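# Dispense one adhesive dot on every gold pad

## Task

Deposit a single adhesive dot of roughly 110 microliters onto each gold pad on the plate. Every dot must stay round rather than squashed and lie wholly within its own pad. Adhesive must not land anywhere else, other pads included; anything beyond a minor smear counts as failure. The scrap strip beside the plate may be used for test dots or for purging paste. Paste still oozing from the tip, or trailing from it as a long string, will drop straight down wherever the tip is, even at height. Finish with the tip raised well clear of the plate, and move the tool away at the end.

## Robot and tools

ROBOT. There is one six-joint arm (UR7e type) with a paste dispensing head; there is no gripper. The tool point is the centre of the tip's open end, and its +z axis points out of the tip. For the first 89 mm behind the tip end, measured along z, the tool is only about 28 mm wide. Behind that, a camera block sticks out on the -y side and the case sticks out on the -x side, up to 100 mm from the axis. If the tool tilts no more than 30 degrees, only the tip can touch a flat surface.

FRAMES. Results report the tool point in the scene frame. Its origin is on the table top under the arm's base, +z points up, and +y is to the left when looking along +x. Positions are in metres and orientation is a quaternion (w,x,y,z). The reported position can be slightly off, more so at long reach. Motion commands, by contrast, are offsets in the tool point's own axes.

execute_actions(actions). actions is a list of actions, run in order. Each action is a table of up to 15 rows, and each row lasts one control step of 1/30 s. If a table has fewer than 15 rows, its last row repeats until the 0.5 s action is over. A row is 7 numbers, each from -1 to 1: dx, dy, dz, rx, ry, rz, plunger. The first six are an offset from the tool point's measured pose at the start of that action, in tool axes. Every row refers back to that same start pose; rows do not add up. For the first action in a call, the start is the last pose a result reported. Scale: 1.0 means 0.6 m of travel or 180 degrees of turn. rx, ry, rz together form one rotation vector. Each step, the commanded pose is clipped to within 100 mm and 16 degrees of the measured pose. After an action, the arm only goes on to the last clipped pose, so large moves must be finished in later actions. Motion lags the command by about 0.17 s. An empty list returns state and images without moving.

PLUNGER (7th number). +1 drives the plunger forward at 640 ul of barrel volume per second, -1 pulls it back at the same rate, and values in between scale the rate. Anything within 0.01 of zero holds it still. Between actions it counts as 0. 1 ul equals 1 cubic mm.

move(target, speed, blocking). target is a single 7-number row of the same kind: an offset, in tool axes, from the pose shown in the scene's last result that has one, plus the plunger value. The plunger value is applied from the start until the move ends. The tool point follows a straight path for 0.5 to 10 s, taking the shorter way round for any turn. It can lag, stray, or overshoot speed, especially when the arm is nearly straight. speed is the top speed in m/s, from 0.002 to 0.5, with a default of 0.25; turning is capped at twice that in rad/s. With blocking=false, the result returns after 0.5 s while the arm keeps going. Use wait(0) to check on it; other moves and action calls are refused until it has ended. The result adds a "move:" line giving the ending (done, off_target, moving, held, fault), which limits acted (paced = the pose sent was clipped; held = some steps were blocked), and the distance from the target. The path ignores obstacles. The arm is stiff, so a target even slightly below a firm surface can trigger a fault.

wait(seconds) runs the scene for 0 to 10 s while the arm holds its last command; it returns early if a running move ends. stop() brakes a running move, and the arm needs some distance to do so. zoom_image(camera, region) enlarges part of the latest image from cam_high or cam_low. The region is [x0, y0, x1, y1] in pixels, with the origin at the top-left, and can be at most 504x504. Both cameras give 672x504 images. read_manual(section="licences") only returns licence text. finished_scene(scene) takes the current scene's number as an integer and ends that scene for good.

RESULT LINES. The state line gives position, quaternion, and linear and angular velocity. force_n and torque_nm are one wrist-sensor sample, on tool axes, taken at the action's end. force_n reads at most 50 N per axis, has noise of up to 2.4 N and a fixed offset usually within 4 N, and shows n/a at the start. A force_n z clearly lower than its free-air value means the tip is pressing on a surface, so the current height is that surface's height. Hand target is the pose the controller is now driving toward. A pose unreachable line means the clearance check altered or blocked the command. Step readings list positions at some steps, and HELD marks steps that were held back. Joint positions and joint torques are listed from the base outward; the torque values are noisy and nonzero even in free air. The dispenser shows left_ml (ml remaining, by motor count) and a status: ready, moving, empty, or fault (motor stalled, e.g. tip blocked; it clears only with a pull-back).

PASTE BEHAVIOUR. Pressure must build before any paste comes out, so the first push, and the first after any pull-back, delivers less than the plunger displaces. Once pressurised, paste keeps flowing after the plunger stops, including between calls and while you are composing a reply. A modest pull-back stops the flow; a bigger one leaves a gap that the next push must close first. Pulling back never sucks paste in. The tip opening is 3 mm. Hold the tip end at about the dot's diameter or slightly less above the surface. Lower than that flattens the dot, touching the surface blocks the flow, and higher gives a thin, wandering thread. A tilted tip puts the paste off to one side. After the flow stops, a thread still links the tip to the dot: rise straight up until it breaks, because leaving sideways drags a string. Leftover paste on the tip will drop onto the next surface the tip approaches. Paste pushed out in mid-air drops wherever it falls. Timing varies with the paste and how full the barrel is, so test on the scrap strip first. If the plunger has faulted against a blocked tip, pull back much longer before lifting, or the stored paste pours out.

AVOID. Touching down fast, pressing hard, and anything falling. A joint torque at its load limit (138 N m for the three large joints, 25.7 N m for the wrists) or any outside force of 150 N halts the arm for 10 s and skips the rest of the call. Motors warn from 70 °C and brake at 85 °C. Finish with the tip high and clear of the plate.

Each tool is called after "Call:" as name(argument=value, ...) on one line, values as JSON.

## Session

Call:
execute_actions(actions=[])

Scene clock: 0.00 s.
end_effector_position=(+0.4100, -0.0639, +0.2295) left_ml=33.1 status=ready force_n=(+2.0, +0.3, +2.7) torque_nm=(+0.42, -0.78, -0.12) end_effector_quat_wxyz=(-0.251, +0.609, +0.707, +0.256) end_effector_velocity=(+0.000, -0.000, +0.000) end_effector_angular_velocity=(-0.000, -0.001, -0.001)
Joint positions: [-0.34  -1.813  1.651 -1.407 -1.572 -1.91 ]
Joint velocities: [ 0.     0.    -0.001 -0.    -0.     0.   ]
Joint torques (N m, as the arm reports them, + toward a larger angle): no reading
Motor temperatures (°C, as the motors report them): [29 31 29 34 35 34]
Hand target: +0.410, -0.064, +0.229; -0.251, +0.609, +0.707, +0.256

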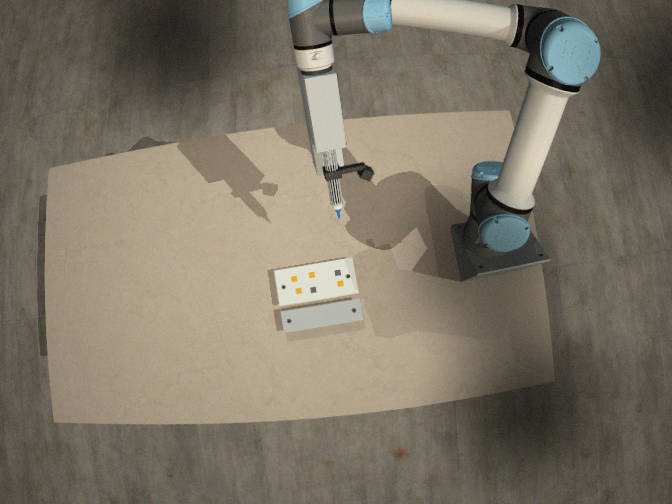

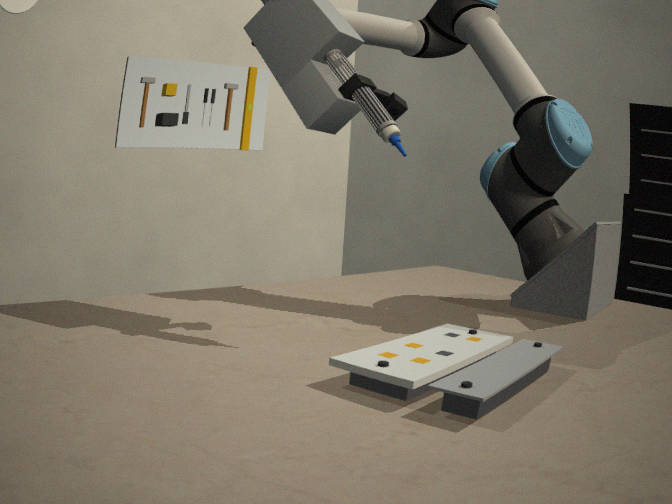

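Call:
zoom_image(camera="cam_high", region=[230, 190, 410, 350])

Region (230, 190, 410, 350) of cam_high's 672x504 image, scaled by 2.800, with more detail than that image has.

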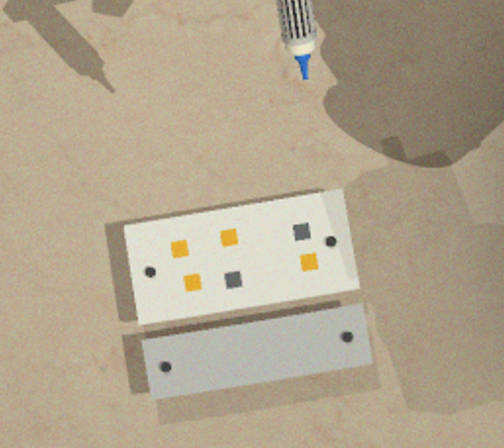

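Call:
move(target=[0.039, 0.084, 0.265, 0.0197, -0.233, 0, 0], speed=0.25)

Scene clock: 4.23 s.
end_effector_position=(+0.4500, +0.0655, +0.1305) left_ml=33.1 status=ready force_n=(-1.6, -0.5, +3.8) torque_nm=(+0.04, +0.75, +0.02) end_effector_quat_wxyz=(+0.000, +0.653, +0.758, +0.001) end_effector_velocity=(+0.001, +0.002, -0.002) end_effector_angular_velocity=(-0.015, +0.005, -0.002)
Joint positions: [ 0.376 -1.268  1.722 -1.644 -2.215 -1.067]
Joint velocities: [ 0.006  0.021 -0.012  0.011 -0.007  0.018]
Joint torques (N m, as the arm reports them, + toward a larger angle): [ 26.21  -5.05 -30.67  -1.24  -1.41   1.89]
Motor temperatures (°C, as the motors report them): [29 31 29 34 35 34]
Hand target: +0.450, +0.066, +0.130; +0.001, +0.653, +0.758, -0.000
Off the commanded pose: 0.001 m, 0 deg.
move: done

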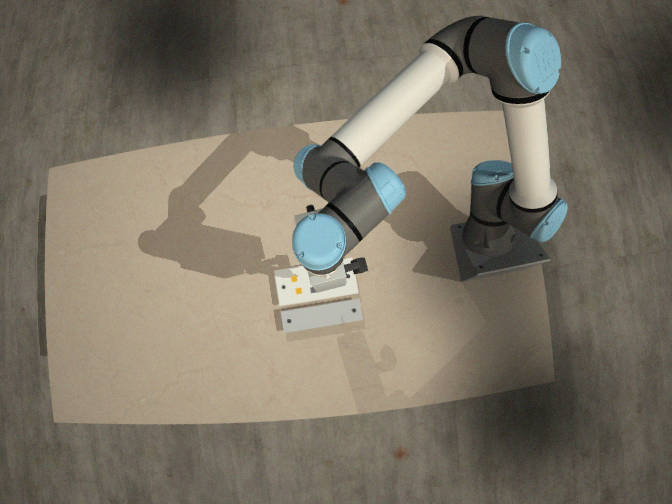

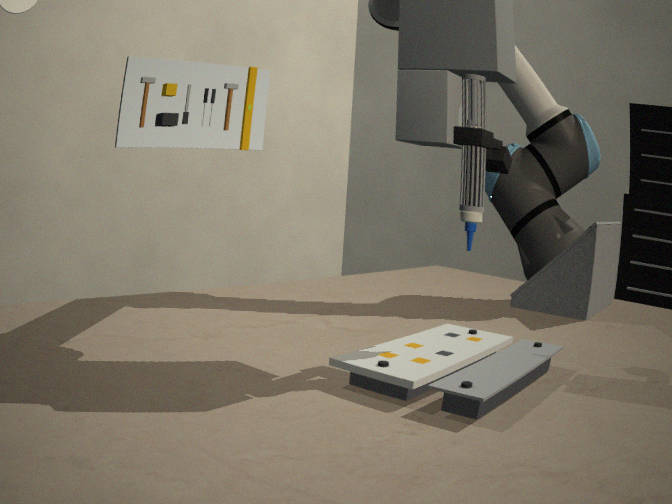

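Call:
move(target=[0.143, 0.004, 0.117, 0, 0, 0, 0], speed=0.2)

Scene clock: 7.30 s.
end_effector_position=(+0.4396, +0.1505, +0.0607) left_ml=33.1 status=ready force_n=(-0.6, +0.5, -0.4) torque_nm=(+0.34, +0.24, +0.24) end_effector_quat_wxyz=(+0.000, +0.653, +0.758, +0.001) end_effector_velocity=(+0.000, +0.002, -0.002) end_effector_angular_velocity=(+0.000, -0.001, -0.000)
Joint positions: [ 0.405 -1.111  1.817 -1.876 -2.204 -1.033]
Joint velocities: [ 0.     0.004  0.001 -0.006 -0.    -0.   ]
Joint torques (N m, as the arm reports them, + toward a larger angle): [ 27.   -10.12  -9.02  -3.73   1.57   2.11]
Motor temperatures (°C, as the motors report them): [29 31 29 34 35 34]
Hand target: +0.440, +0.151, +0.060; +0.000, +0.653, +0.758, +0.001
Off the commanded pose: 0.000 m, 0 deg.
move: done

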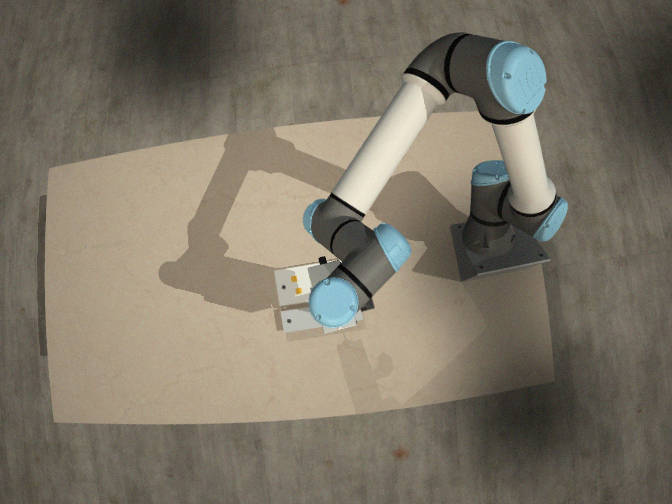

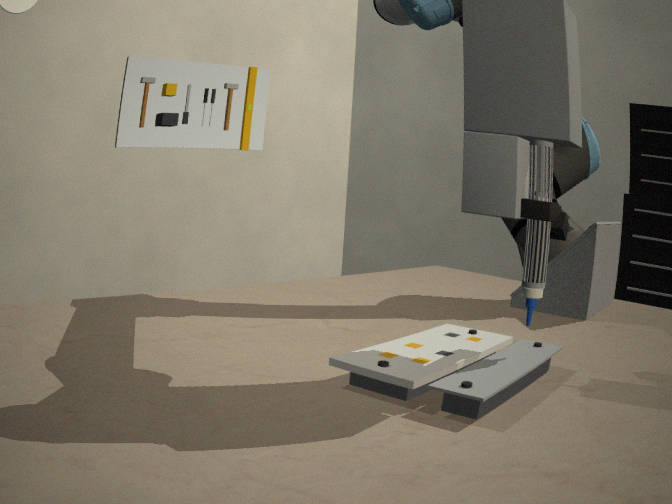

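Call:
zoom_image(camera="cam_low", region=[320, 260, 600, 430])

Region (320, 260, 600, 430) of cam_low's 672x504 image, scaled by 1.800, with more detail than that image has; it fills the top 306 rows of this view, and the rest is white.

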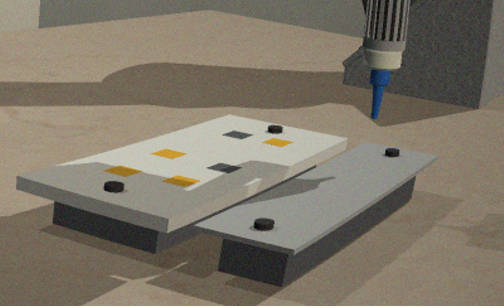

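Call:
move(target=[0, 0, 0, 0, 0.139, 0, 0], speed=0.3)

Call:
zoom_image(camera="cam_high", region=[230, 190, 410, 350])

Scene clock: 10.73 s.
end_effector_position=(+0.4394, +0.1507, +0.0606) left_ml=33.1 status=ready force_n=(-2.2, -0.8, +2.4) torque_nm=(-0.03, +0.89, +0.03) end_effector_quat_wxyz=(-0.163, +0.637, +0.740, +0.141) end_effector_velocity=(-0.000, -0.000, -0.001) end_effector_angular_velocity=(+0.018, +0.002, +0.001)
Joint positions: [ 0.085 -1.399  2.004 -2.086 -1.861 -1.459]
Joint velocities: [-0.018 -0.01   0.008 -0.006  0.016 -0.02 ]
Joint torques (N m, as the arm reports them, + toward a larger angle): [  7.43 -26.12  -6.    -3.62   2.77  -2.37]
Motor temperatures (°C, as the motors report them): [29 31 29 34 35 34]
Hand target: +0.439, +0.151, +0.061; -0.164, +0.637, +0.740, +0.142
Off the commanded pose: 0.000 m, 0 deg.
move: done

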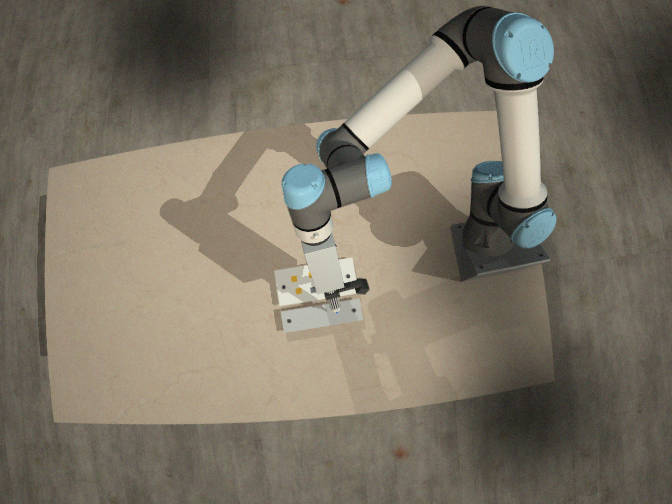

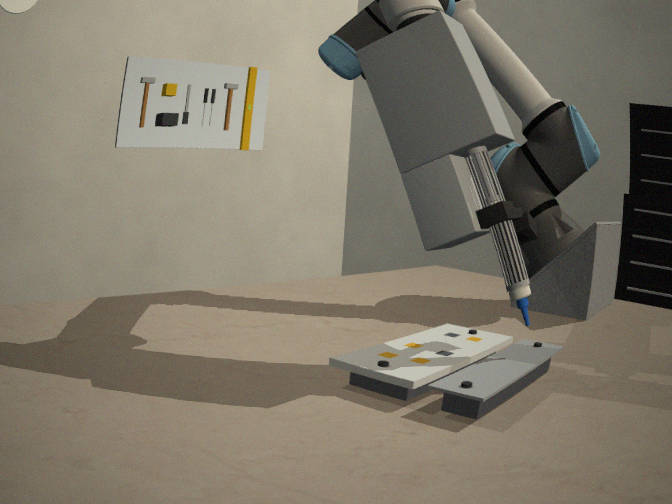

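Region (230, 190, 410, 350) of cam_high's 672x504 image, scaled by 2.800, with more detail than that image has.

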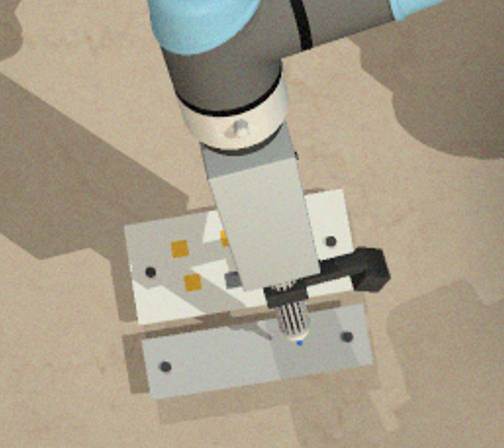

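Call:
move(target=[0, 0, 0, 0, -0.139, 0, 0], speed=0.3)

Scene clock: 13.30 s.
end_effector_position=(+0.4398, +0.1505, +0.0608) left_ml=33.1 status=ready force_n=(-4.1, -1.8, +0.6) torque_nm=(-0.62, +1.52, +0.13) end_effector_quat_wxyz=(+0.001, +0.653, +0.758, +0.001) end_effector_velocity=(-0.000, +0.000, -0.000) end_effector_angular_velocity=(-0.014, +0.004, -0.001)
Joint positions: [ 0.406 -1.111  1.817 -1.876 -2.204 -1.032]
Joint velocities: [ 0.006  0.015 -0.014  0.018 -0.006  0.017]
Joint torques (N m, as the arm reports them, + toward a larger angle): [ 27.64  -9.88 -32.56  -1.29  -1.25   1.73]
Motor temperatures (°C, as the motors report them): [29 31 29 34 35 34]
Hand target: +0.440, +0.150, +0.061; +0.001, +0.653, +0.757, +0.000
Off the commanded pose: 0.000 m, 0 deg.
move: done

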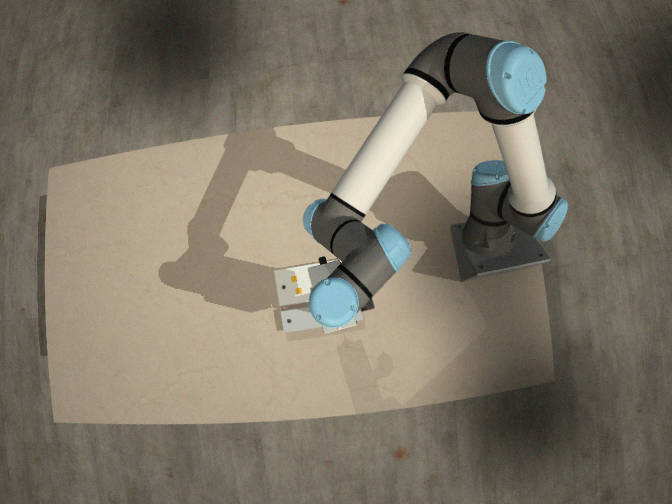

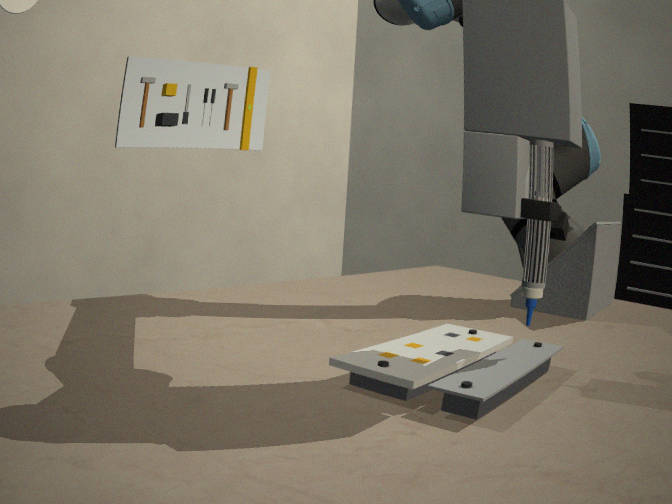

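Call:
move(target=[0, 0, 0.0347, 0, 0, 0, 0], speed=0.1)

Call:
zoom_image(camera="cam_low", region=[440, 280, 600, 400])

Scene clock: 14.83 s.
end_effector_position=(+0.4397, +0.1505, +0.0404) left_ml=33.1 status=ready force_n=(-2.6, +0.4, +4.6) torque_nm=(+0.36, +0.96, +0.16) end_effector_quat_wxyz=(+0.001, +0.653, +0.758, +0.001) end_effector_velocity=(-0.000, -0.000, -0.004) end_effector_angular_velocity=(-0.001, +0.002, +0.001)
Joint positions: [ 0.385 -1.102  1.858 -1.941 -2.212 -1.056]
Joint velocities: [-0.004  0.002  0.007 -0.009 -0.001 -0.004]
Joint torques (N m, as the arm reports them, + toward a larger angle): [ 11.4   -8.04 -10.67  -3.81  -1.48  -2.4 ]
Motor temperatures (°C, as the motors report them): [29 31 29 34 35 34]
Hand target: +0.440, +0.150, +0.040; +0.001, +0.653, +0.758, +0.001
Off the commanded pose: 0.000 m, 0 deg.
move: done

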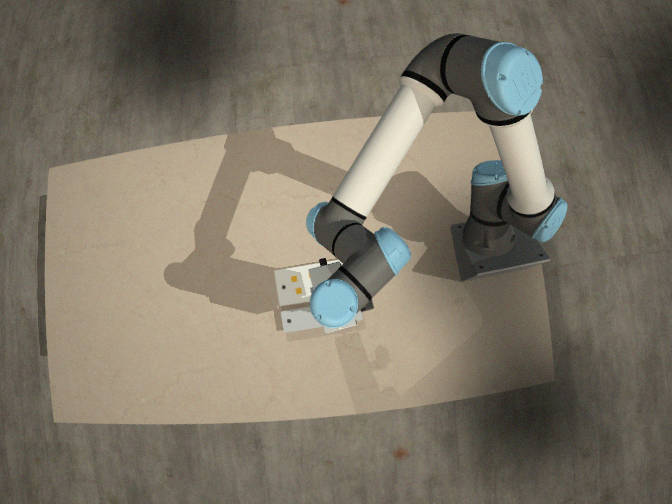

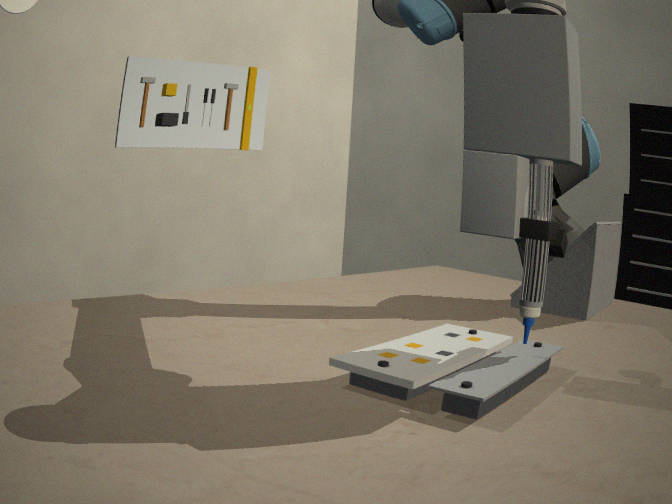

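Region (440, 280, 600, 400) of cam_low's 672x504 image, scaled by 3.150, with more detail than that image has; it fills the top 378 rows of this view, and the rest is white.

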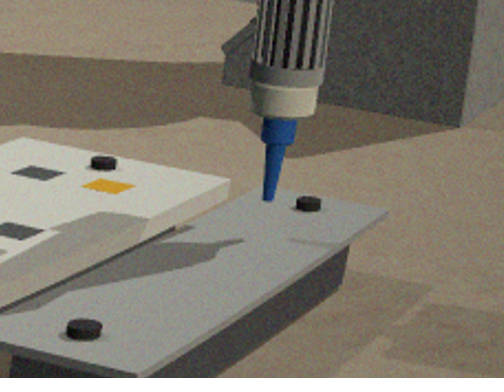

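Call:
execute_actions(actions=[[[0,0,0.00167,0,0,0,0]],[[0,0,0.00167,0,0,0,0]],[[0,0,0.00167,0,0,0,0]],[[0,0,0.00167,0,0,0,0]],[[0,0,0.00167,0,0,0,0]]])

Scene clock: 17.67 s.
end_effector_position=(+0.4397, +0.1505, +0.0355) left_ml=33.1 status=ready force_n=(-3.3, +0.0, +2.1) torque_nm=(+0.15, +1.20, +0.14) end_effector_quat_wxyz=(+0.001, +0.653, +0.758, +0.001) end_effector_velocity=(+0.000, -0.000, -0.001) end_effector_angular_velocity=(+0.000, +0.000, -0.001)
Joint positions: [ 0.38  -1.099  1.868 -1.956 -2.214 -1.062]
Joint velocities: [-0.001  0.     0.    -0.001  0.     0.   ]
Joint torques (N m, as the arm reports them, + toward a larger angle): [ 10.48  -8.35 -10.23  -3.4   -1.54  -2.42]
Motor temperatures (°C, as the motors report them): [29 31 29 34 35 34]
Hand target: +0.440, +0.150, +0.036; +0.001, +0.653, +0.758, +0.001
Off the commanded pose: 0.000 m, 0 deg.
Step readings (end_effector_position; steps 1 to 15: 1st action; 16 to 30: 2nd action; 31 to 45: 3rd action; 46 to 60: 4th action; 61 to 75: 5th action):
0: (+0.4398, +0.1505, +0.0401)
1: (+0.4398, +0.1505, +0.0400)
2: (+0.4398, +0.1505, +0.0400)
4: (+0.4398, +0.1505, +0.0398)
8: (+0.4398, +0.1505, +0.0395)
15: (+0.4397, +0.1505, +0.0394)
16: (+0.4397, +0.1505, +0.0394)
17: (+0.4398, +0.1505, +0.0393)
19: (+0.4397, +0.1505, +0.0390)
23: (+0.4397, +0.1505, +0.0386)
30: (+0.4397, +0.1505, +0.0385)
31: (+0.4397, +0.1505, +0.0384)
32: (+0.4398, +0.1505, +0.0383)
34: (+0.4397, +0.1505, +0.0380)
38: (+0.4397, +0.1505, +0.0376)
45: (+0.4397, +0.1505, +0.0375)
46: (+0.4397, +0.1505, +0.0375)
47: (+0.4398, +0.1505, +0.0374)
49: (+0.4397, +0.1505, +0.0370)
53: (+0.4397, +0.1505, +0.0367)
60: (+0.4397, +0.1505, +0.0365)
61: (+0.4397, +0.1505, +0.0365)
62: (+0.4398, +0.1505, +0.0364)
64: (+0.4397, +0.1505, +0.0361)
68: (+0.4397, +0.1505, +0.0357)
75: end_effector_position above

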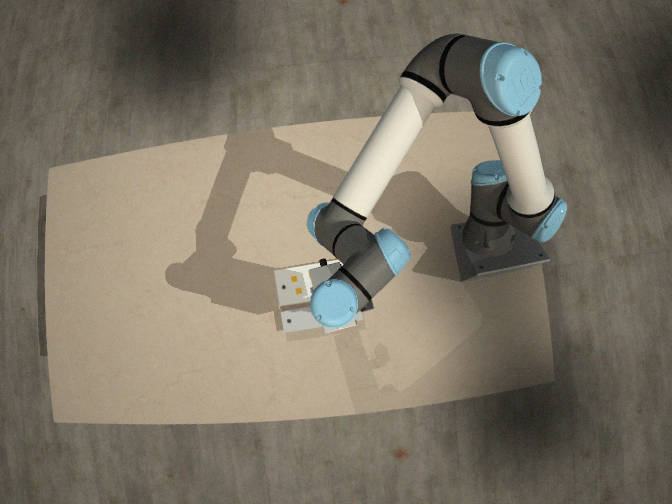

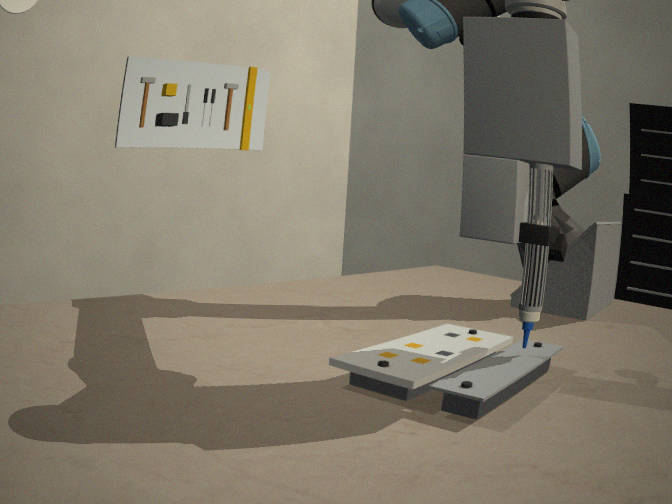

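Call:
execute_actions(actions=[[[0,0,0.00167,0,0,0,0]],[[0,0,0.00167,0,0,0,0]],[[0,0,0.00167,0,0,0,0]],[[0,0,0.00167,0,0,0,0]],[[0,0,0.00167,0,0,0,0]],[[0,0,0.00167,0,0,0,0]],[[0,0,0.00167,0,0,0,0]],[[0,0,0.00167,0,0,0,0]]])

Scene clock: 22.00 s.
end_effector_position=(+0.4398, +0.1505, +0.0278) left_ml=33.1 status=ready force_n=(-0.3, +0.2, +3.4) torque_nm=(+0.35, +0.11, +0.20) end_effector_quat_wxyz=(+0.001, +0.653, +0.758, +0.001) end_effector_velocity=(+0.000, +0.000, -0.000) end_effector_angular_velocity=(+0.000, -0.001, -0.000)
Joint positions: [ 0.372 -1.095  1.882 -1.981 -2.217 -1.072]
Joint velocities: [ 0.     0.     0.    -0.001 -0.    -0.   ]
Joint torques (N m, as the arm reports them, + toward a larger angle): [10.46 -9.   -9.8  -3.96 -1.52 -2.4 ]
Motor temperatures (°C, as the motors report them): [29 31 29 34 35 34]
Hand target: +0.440, +0.150, +0.028; +0.001, +0.653, +0.758, +0.001
Off the commanded pose: 0.000 m, 0 deg.
Step readings (end_effector_position; steps 1 to 15: 1st action; 16 to 30: 2nd action; 31 to 45: 3rd action; 46 to 60: 4th action; 61 to 75: 5th action; 76 to 90: 6th action; 91 to 105: 7th action; 106 to 120: 8th action):
0: (+0.4397, +0.1505, +0.0355)
1: (+0.4397, +0.1505, +0.0355)
2: (+0.4398, +0.1505, +0.0354)
4: (+0.4397, +0.1505, +0.0351)
8: (+0.4397, +0.1505, +0.0347)
15: (+0.4398, +0.1505, +0.0346)
16: (+0.4398, +0.1505, +0.0346)
17: (+0.4398, +0.1505, +0.0345)
19: (+0.4397, +0.1505, +0.0341)
23: (+0.4397, +0.1505, +0.0338)
30: (+0.4398, +0.1505, +0.0336)
31: (+0.4398, +0.1505, +0.0336)
32: (+0.4398, +0.1505, +0.0335)
34: (+0.4397, +0.1505, +0.0332)
38: (+0.4397, +0.1505, +0.0328)
45: (+0.4398, +0.1505, +0.0326)
46: (+0.4398, +0.1505, +0.0326)
47: (+0.4398, +0.1505, +0.0325)
49: (+0.4397, +0.1505, +0.0322)
53: (+0.4397, +0.1505, +0.0318)
60: (+0.4398, +0.1505, +0.0317)
61: (+0.4398, +0.1505, +0.0317)
62: (+0.4398, +0.1505, +0.0315)
64: (+0.4397, +0.1505, +0.0312)
68: (+0.4397, +0.1505, +0.0309)
75: (+0.4398, +0.1505, +0.0307)
76: (+0.4398, +0.1505, +0.0307)
77: (+0.4398, +0.1505, +0.0306)
79: (+0.4397, +0.1505, +0.0303)
83: (+0.4397, +0.1505, +0.0299)
90: (+0.4398, +0.1505, +0.0297)
91: (+0.4398, +0.1505, +0.0297)
92: (+0.4398, +0.1505, +0.0296)
94: (+0.4397, +0.1505, +0.0293)
98: (+0.4397, +0.1505, +0.0289)
105: (+0.4398, +0.1505, +0.0288)
106: (+0.4398, +0.1505, +0.0287)
107: (+0.4398, +0.1505, +0.0286)
109: (+0.4397, +0.1505, +0.0283)
113: (+0.4397, +0.1505, +0.0280)
120: end_effector_position above

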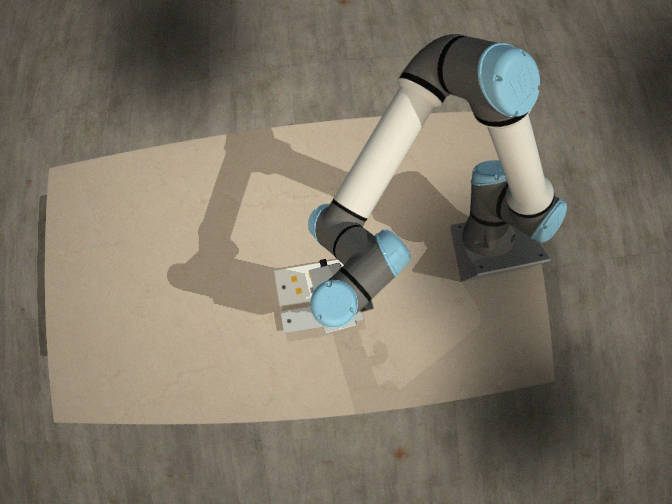

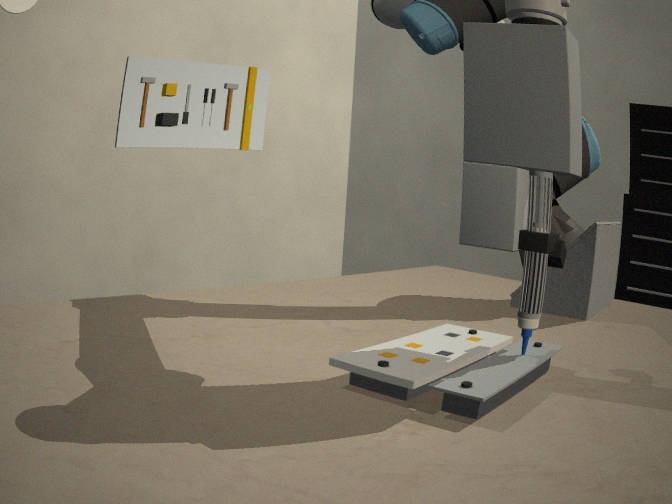

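Still no contact. Continue.

Call:
execute_actions(actions=[[[0,0,0.00167,0,0,0,0]],[[0,0,0.00167,0,0,0,0]],[[0,0,0.00167,0,0,0,0]],[[0,0,0.00167,0,0,0,0]],[[0,0,0.00167,0,0,0,0]],[[0,0,0.00167,0,0,0,0]]])

Scene clock: 33.03 s.
end_effector_position=(+0.4398, +0.1505, +0.0273) left_ml=33.1 status=ready force_n=(-3.4, -11.3, -26.7) torque_nm=(-0.55, +0.22, +0.04) end_effector_quat_wxyz=(+0.001, +0.653, +0.758, +0.001) end_effector_velocity=(+0.000, -0.000, -0.000) end_effector_angular_velocity=(+0.000, +0.001, -0.001)
Joint positions: [ 0.371 -1.095  1.885 -1.985 -2.218 -1.074]
Joint velocities: [-0.001 -0.    -0.001  0.001  0.    -0.   ]
Joint torques (N m, as the arm reports them, + toward a larger angle): [ 19.5  -19.78 -19.87  -2.42   0.09  -0.17]
Motor temperatures (°C, as the motors report them): [29 31 29 34 35 34]
Hand target: +0.440, +0.150, +0.027; +0.001, +0.653, +0.758, +0.001
Off the commanded pose: 0.001 m, 0 deg.
FORCE FAULT: contact force on the arm reached its limit, and the arm stopped for 10 seconds. The contact can be on any part of the arm, not only on its tool. That time counts as 20 of the actions that you can send in this scene. The arm's remaining commands of this call were not run. The arm holds still and accepts commands again. Move the arm away from the contact; if what it grips holds it there, let go first. Pushing or pulling that hard again can fault the arm again.
Step readings (end_effector_position; steps 1 to 15: 1st action; 16 to 30: 2nd action):
0: (+0.4398, +0.1505, +0.0278)
1: (+0.4398, +0.1505, +0.0278)
2: (+0.4398, +0.1505, +0.0277)
4: (+0.4398, +0.1505, +0.0274)
8: (+0.4398, +0.1505, +0.0272)
15: (+0.4398, +0.1505, +0.0270)
16: (+0.4398, +0.1505, +0.0270)
17: (+0.4398, +0.1505, +0.0269)
19: (+0.4399, +0.1505, +0.0267)
23: (+0.4399, +0.1504, +0.0271)
30: (+0.4398, +0.1504, +0.0273)

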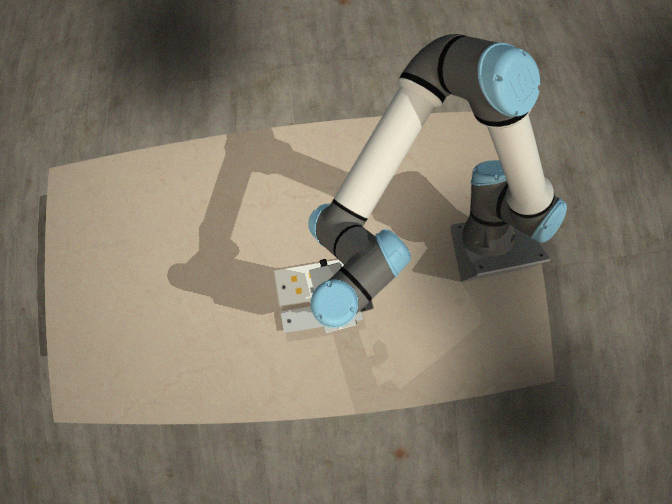

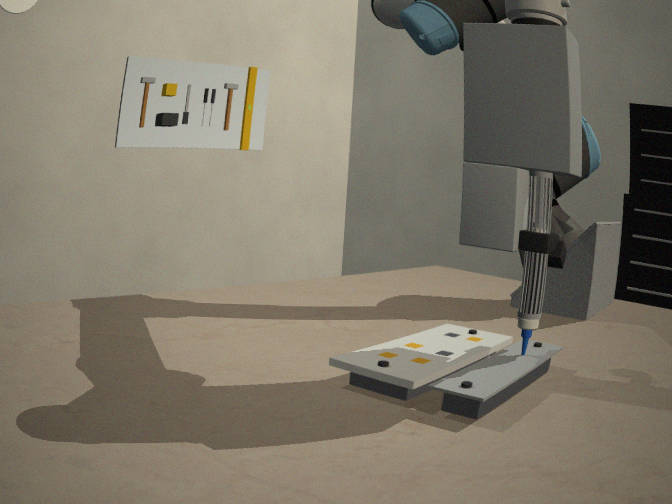

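Call:
execute_actions(actions=[[[0,0,-0.0075,0,0,0,0]],[[0,0,0,0,0,0,0.35]]])

Call:
zoom_image(camera="cam_low", region=[460, 300, 580, 390])

Scene clock: 34.43 s.
end_effector_position=(+0.4399, +0.1505, +0.0317) left_ml=33.0 status=moving force_n=(-0.6, -1.4, +3.4) torque_nm=(-0.44, +0.22, +0.13) end_effector_quat_wxyz=(+0.001, +0.653, +0.758, +0.001) end_effector_velocity=(+0.000, +0.000, +0.000) end_effector_angular_velocity=(+0.001, -0.001, -0.001)
Joint positions: [ 0.376 -1.098  1.876 -1.971 -2.216 -1.068]
Joint velocities: [ 0.001 -0.     0.    -0.001 -0.     0.   ]
Joint torques (N m, as the arm reports them, + toward a larger angle): [ 22.38 -28.11 -18.42  -3.67   1.37   0.21]
Motor temperatures (°C, as the motors report them): [29 31 29 34 35 34]
Hand target: +0.440, +0.150, +0.032; +0.001, +0.653, +0.758, +0.001
Off the commanded pose: 0.000 m, 0 deg.
Step readings (end_effector_position; steps 1 to 15: 1st action; 16 to 30: 2nd action):
0: (+0.4398, +0.1505, +0.0273)
1: (+0.4398, +0.1505, +0.0273)
2: (+0.4398, +0.1504, +0.0277)
4: (+0.4398, +0.1504, +0.0291)
8: (+0.4398, +0.1504, +0.0308)
15: (+0.4398, +0.1504, +0.0316)
16: (+0.4398, +0.1504, +0.0317)
17: (+0.4398, +0.1504, +0.0317)
19: (+0.4398, +0.1504, +0.0317)
23: (+0.4398, +0.1504, +0.0317)
30: end_effector_position above

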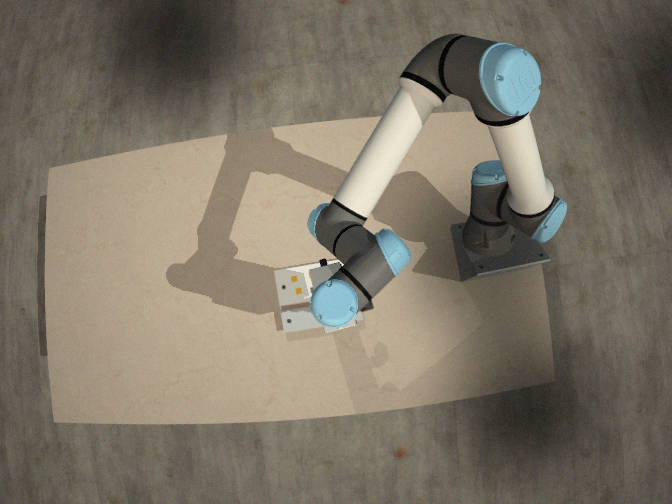

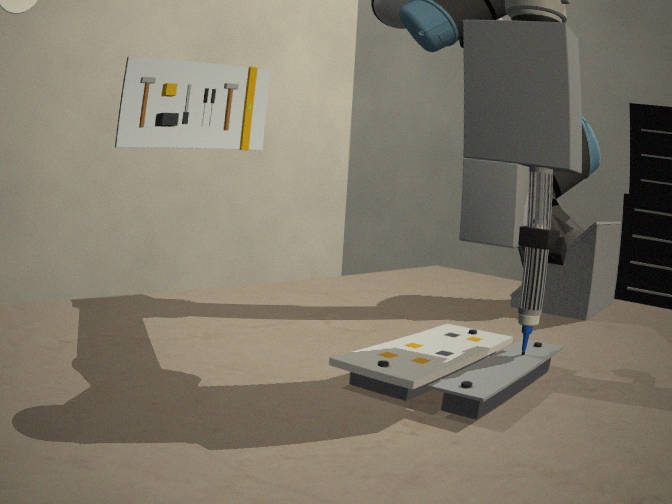

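Region (460, 300, 580, 390) of cam_low's 672x504 image, scaled by 4.200, with more detail than that image has; it fills the top 378 rows of this view, and the rest is white.

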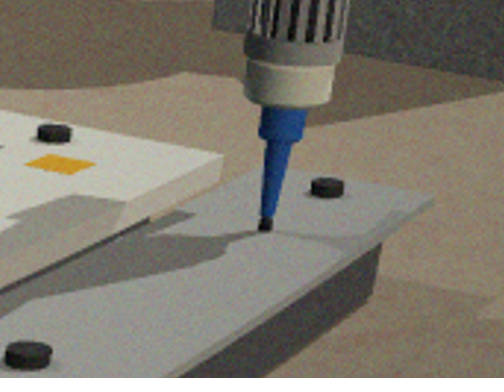

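Call:
wait(seconds=1)

Call:
zoom_image(camera="cam_low", region=[460, 300, 580, 390])

Scene clock: 35.63 s.
end_effector_position=(+0.4398, +0.1505, +0.0316) left_ml=33.0 status=ready force_n=(-1.1, -3.7, +1.1) torque_nm=(-1.08, +0.40, +0.08) end_effector_quat_wxyz=(+0.001, +0.653, +0.758, +0.001) end_effector_velocity=(-0.000, -0.000, +0.000) end_effector_angular_velocity=(-0.001, +0.000, +0.001)
Joint positions: [ 0.376 -1.098  1.877 -1.971 -2.216 -1.068]
Joint velocities: [ 0.    -0.    -0.     0.001 -0.     0.   ]
Joint torques (N m, as the arm reports them, + toward a larger angle): [ 10.51 -21.88  -9.71  -3.79   0.21  -2.4 ]
Motor temperatures (°C, as the motors report them): [29 31 29 34 35 34]
Hand target: +0.440, +0.150, +0.032; +0.001, +0.653, +0.758, +0.001
Off the commanded pose: 0.000 m, 0 deg.
wait: 1.00 s; at rest from the start

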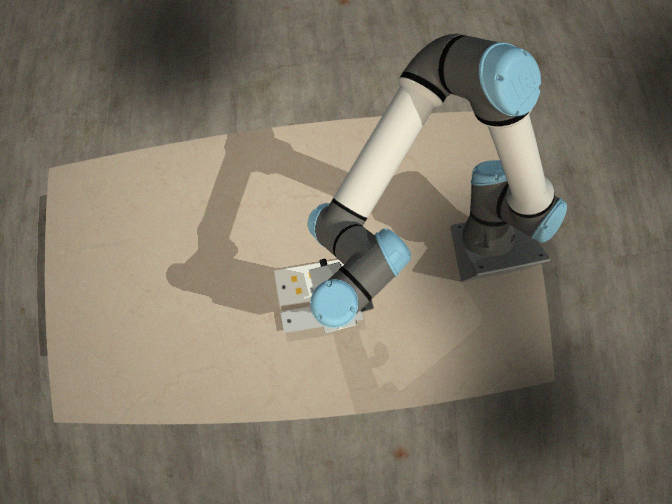

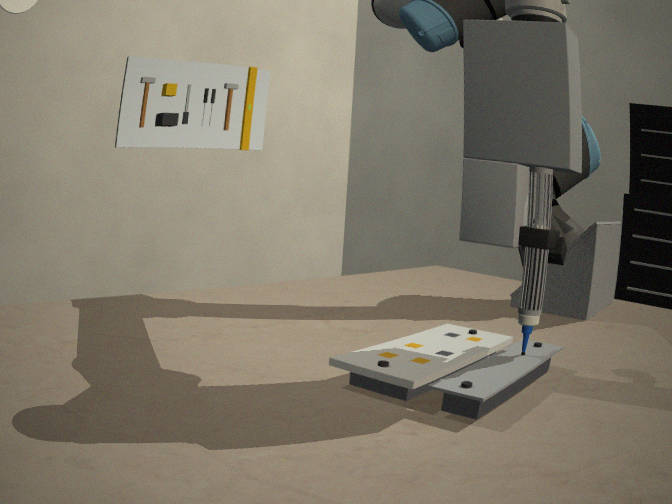

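Region (460, 300, 580, 390) of cam_low's 672x504 image, scaled by 4.200, with more detail than that image has; it fills the top 378 rows of this view, and the rest is white.

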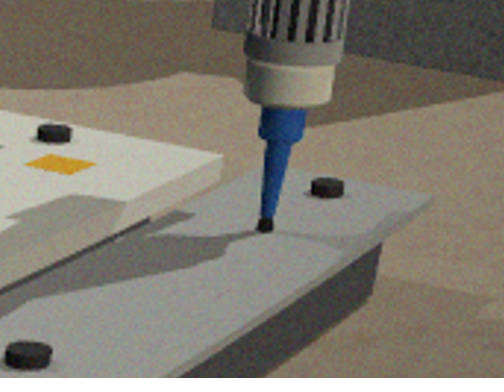

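Call:
execute_actions(actions=[[[0,0,0,0,0,0,0.35]],[[0,0,0,0,0,0,0.35]]])

Call:
zoom_image(camera="cam_low", region=[460, 300, 580, 390])

Scene clock: 36.93 s.
end_effector_position=(+0.4398, +0.1504, +0.0316) left_ml=32.8 status=moving force_n=(-1.7, +2.2, +2.5) torque_nm=(+1.01, +0.62, -0.09) end_effector_quat_wxyz=(+0.001, +0.653, +0.758, +0.001) end_effector_velocity=(+0.000, +0.000, -0.000) end_effector_angular_velocity=(+0.001, -0.001, -0.001)
Joint positions: [ 0.376 -1.098  1.877 -1.971 -2.216 -1.068]
Joint velocities: [-0.     0.     0.    -0.002  0.     0.   ]
Joint torques (N m, as the arm reports them, + toward a larger angle): [ 13.34 -20.86 -10.04  -3.62  -0.02  -2.38]
Motor temperatures (°C, as the motors report them): [29 31 29 34 35 34]
Hand target: +0.440, +0.150, +0.032; +0.001, +0.653, +0.758, +0.001
Off the commanded pose: 0.000 m, 0 deg.
Step readings (end_effector_position; steps 1 to 15: 1st action; 16 to 30: 2nd action):
0: (+0.4398, +0.1504, +0.0316)
1: (+0.4398, +0.1504, +0.0316)
2: (+0.4398, +0.1504, +0.0316)
4: (+0.4398, +0.1504, +0.0316)
8: (+0.4398, +0.1504, +0.0316)
15: (+0.4398, +0.1504, +0.0316)
16: (+0.4398, +0.1504, +0.0316)
17: (+0.4398, +0.1504, +0.0316)
19: (+0.4398, +0.1504, +0.0316)
23: (+0.4398, +0.1504, +0.0316)
30: end_effector_position above

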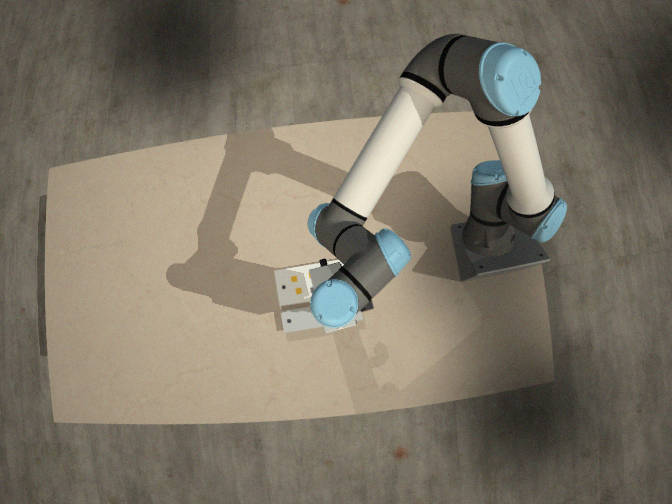

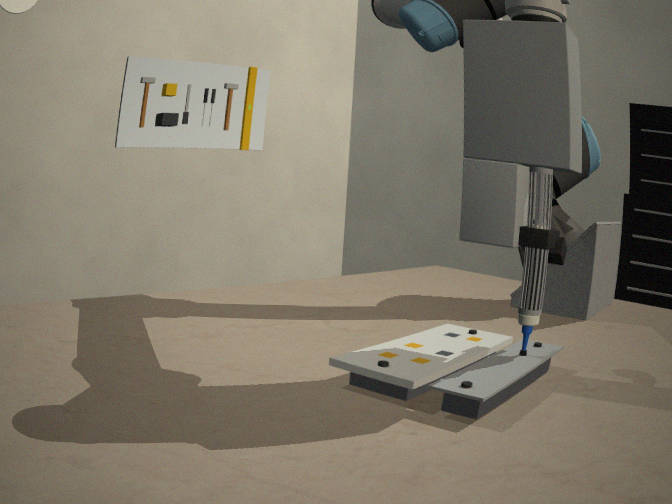

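Region (460, 300, 580, 390) of cam_low's 672x504 image, scaled by 4.200, with more detail than that image has; it fills the top 378 rows of this view, and the rest is white.

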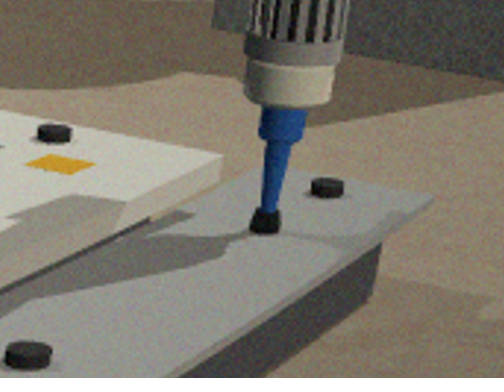

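Call:
execute_actions(actions=[[[0,0,0,0,0,0,-0.35]],[[0,0,0,0,0,0,0]]])

Call:
zoom_image(camera="cam_low", region=[460, 300, 580, 390])

Scene clock: 38.30 s.
end_effector_position=(+0.4398, +0.1504, +0.0316) left_ml=32.9 status=ready force_n=(-3.0, +2.5, +1.3) torque_nm=(+1.15, +0.99, +0.23) end_effector_quat_wxyz=(+0.001, +0.653, +0.758, +0.001) end_effector_velocity=(-0.000, +0.000, -0.000) end_effector_angular_velocity=(-0.001, +0.000, +0.002)
Joint positions: [ 0.376 -1.098  1.877 -1.971 -2.216 -1.068]
Joint velocities: [ 0.001  0.001 -0.     0.001 -0.    -0.001]
Joint torques (N m, as the arm reports them, + toward a larger angle): [ 13.54 -20.2   -9.78  -3.76  -0.16  -2.36]
Motor temperatures (°C, as the motors report them): [29 31 29 34 35 34]
Hand target: +0.440, +0.150, +0.032; +0.001, +0.653, +0.758, +0.001
Off the commanded pose: 0.000 m, 0 deg.
Step readings (end_effector_position; steps 1 to 15: 1st action; 16 to 30: 2nd action):
0: (+0.4398, +0.1504, +0.0316)
1: (+0.4398, +0.1504, +0.0316)
2: (+0.4398, +0.1504, +0.0316)
4: (+0.4398, +0.1504, +0.0316)
8: (+0.4398, +0.1504, +0.0316)
15: (+0.4398, +0.1504, +0.0316)
16: (+0.4398, +0.1504, +0.0316)
17: (+0.4398, +0.1504, +0.0316)
19: (+0.4398, +0.1504, +0.0316)
23: (+0.4398, +0.1504, +0.0316)
30: end_effector_position above

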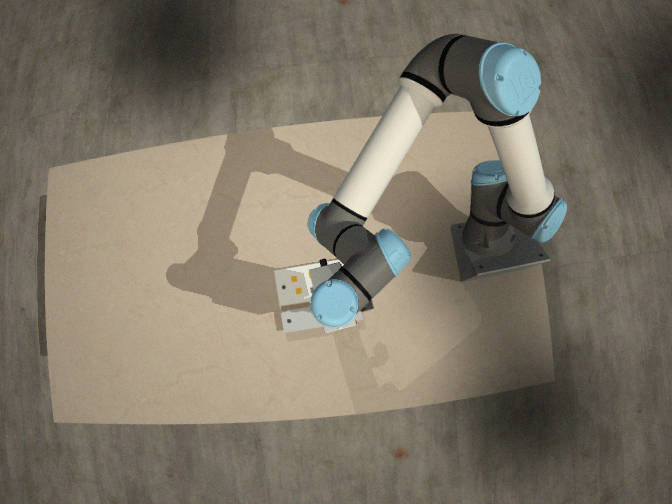

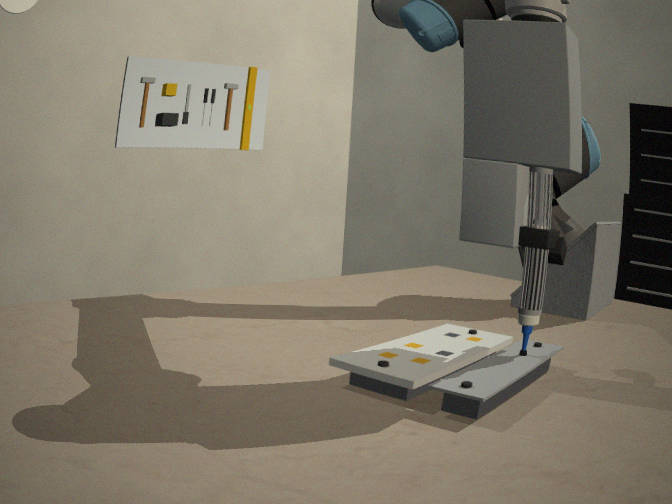

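Region (460, 300, 580, 390) of cam_low's 672x504 image, scaled by 4.200, with more detail than that image has; it fills the top 378 rows of this view, and the rest is white.

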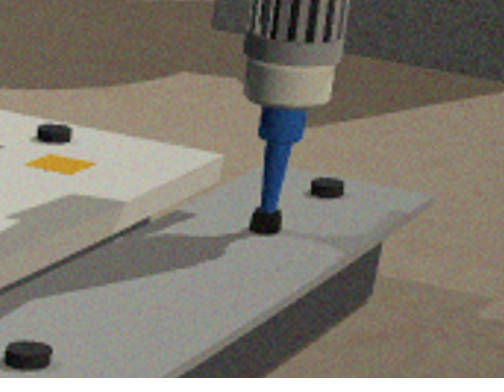

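Call:
move(target=[0, 0, -0.0333, 0, 0, 0, 0], speed=0.05)

Call:
zoom_image(camera="cam_low", region=[460, 280, 580, 390])

Scene clock: 39.43 s.
end_effector_position=(+0.4398, +0.1504, +0.0512) left_ml=32.9 status=ready force_n=(-1.5, -0.7, +5.1) torque_nm=(-0.18, +0.59, +0.10) end_effector_quat_wxyz=(+0.001, +0.653, +0.758, +0.001) end_effector_velocity=(-0.000, -0.000, +0.003) end_effector_angular_velocity=(-0.001, +0.000, +0.000)
Joint positions: [ 0.396 -1.108  1.838 -1.908 -2.208 -1.045]
Joint velocities: [ 0.004 -0.    -0.007  0.011  0.001  0.004]
Joint torques (N m, as the arm reports them, + toward a larger angle): [ 26.19 -31.04 -30.35  -0.9    1.67   2.17]
Motor temperatures (°C, as the motors report them): [29 31 29 34 35 34]
Hand target: +0.440, +0.150, +0.052; +0.001, +0.653, +0.758, +0.001
Off the commanded pose: 0.000 m, 0 deg.
move: done

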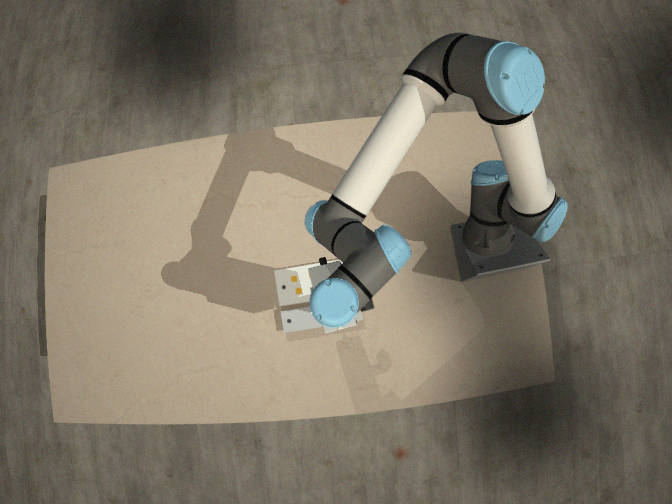

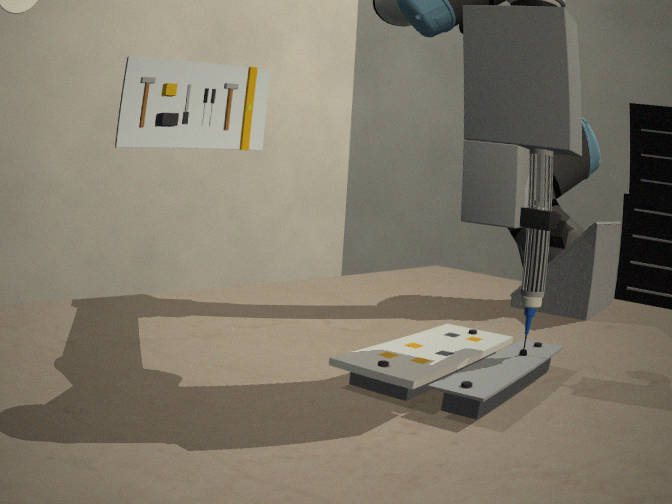

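Region (460, 280, 580, 390) of cam_low's 672x504 image, scaled by 4.200, with more detail than that image has; it fills the top 462 rows of this view, and the rest is white.

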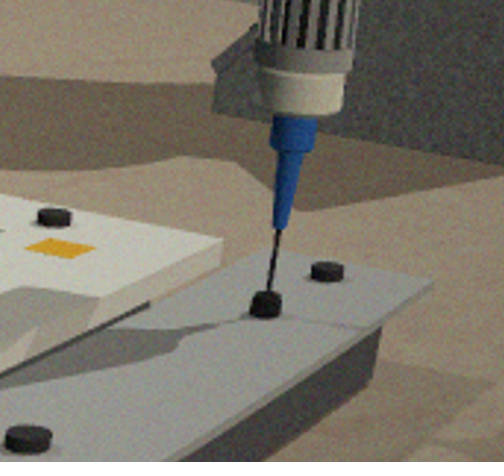

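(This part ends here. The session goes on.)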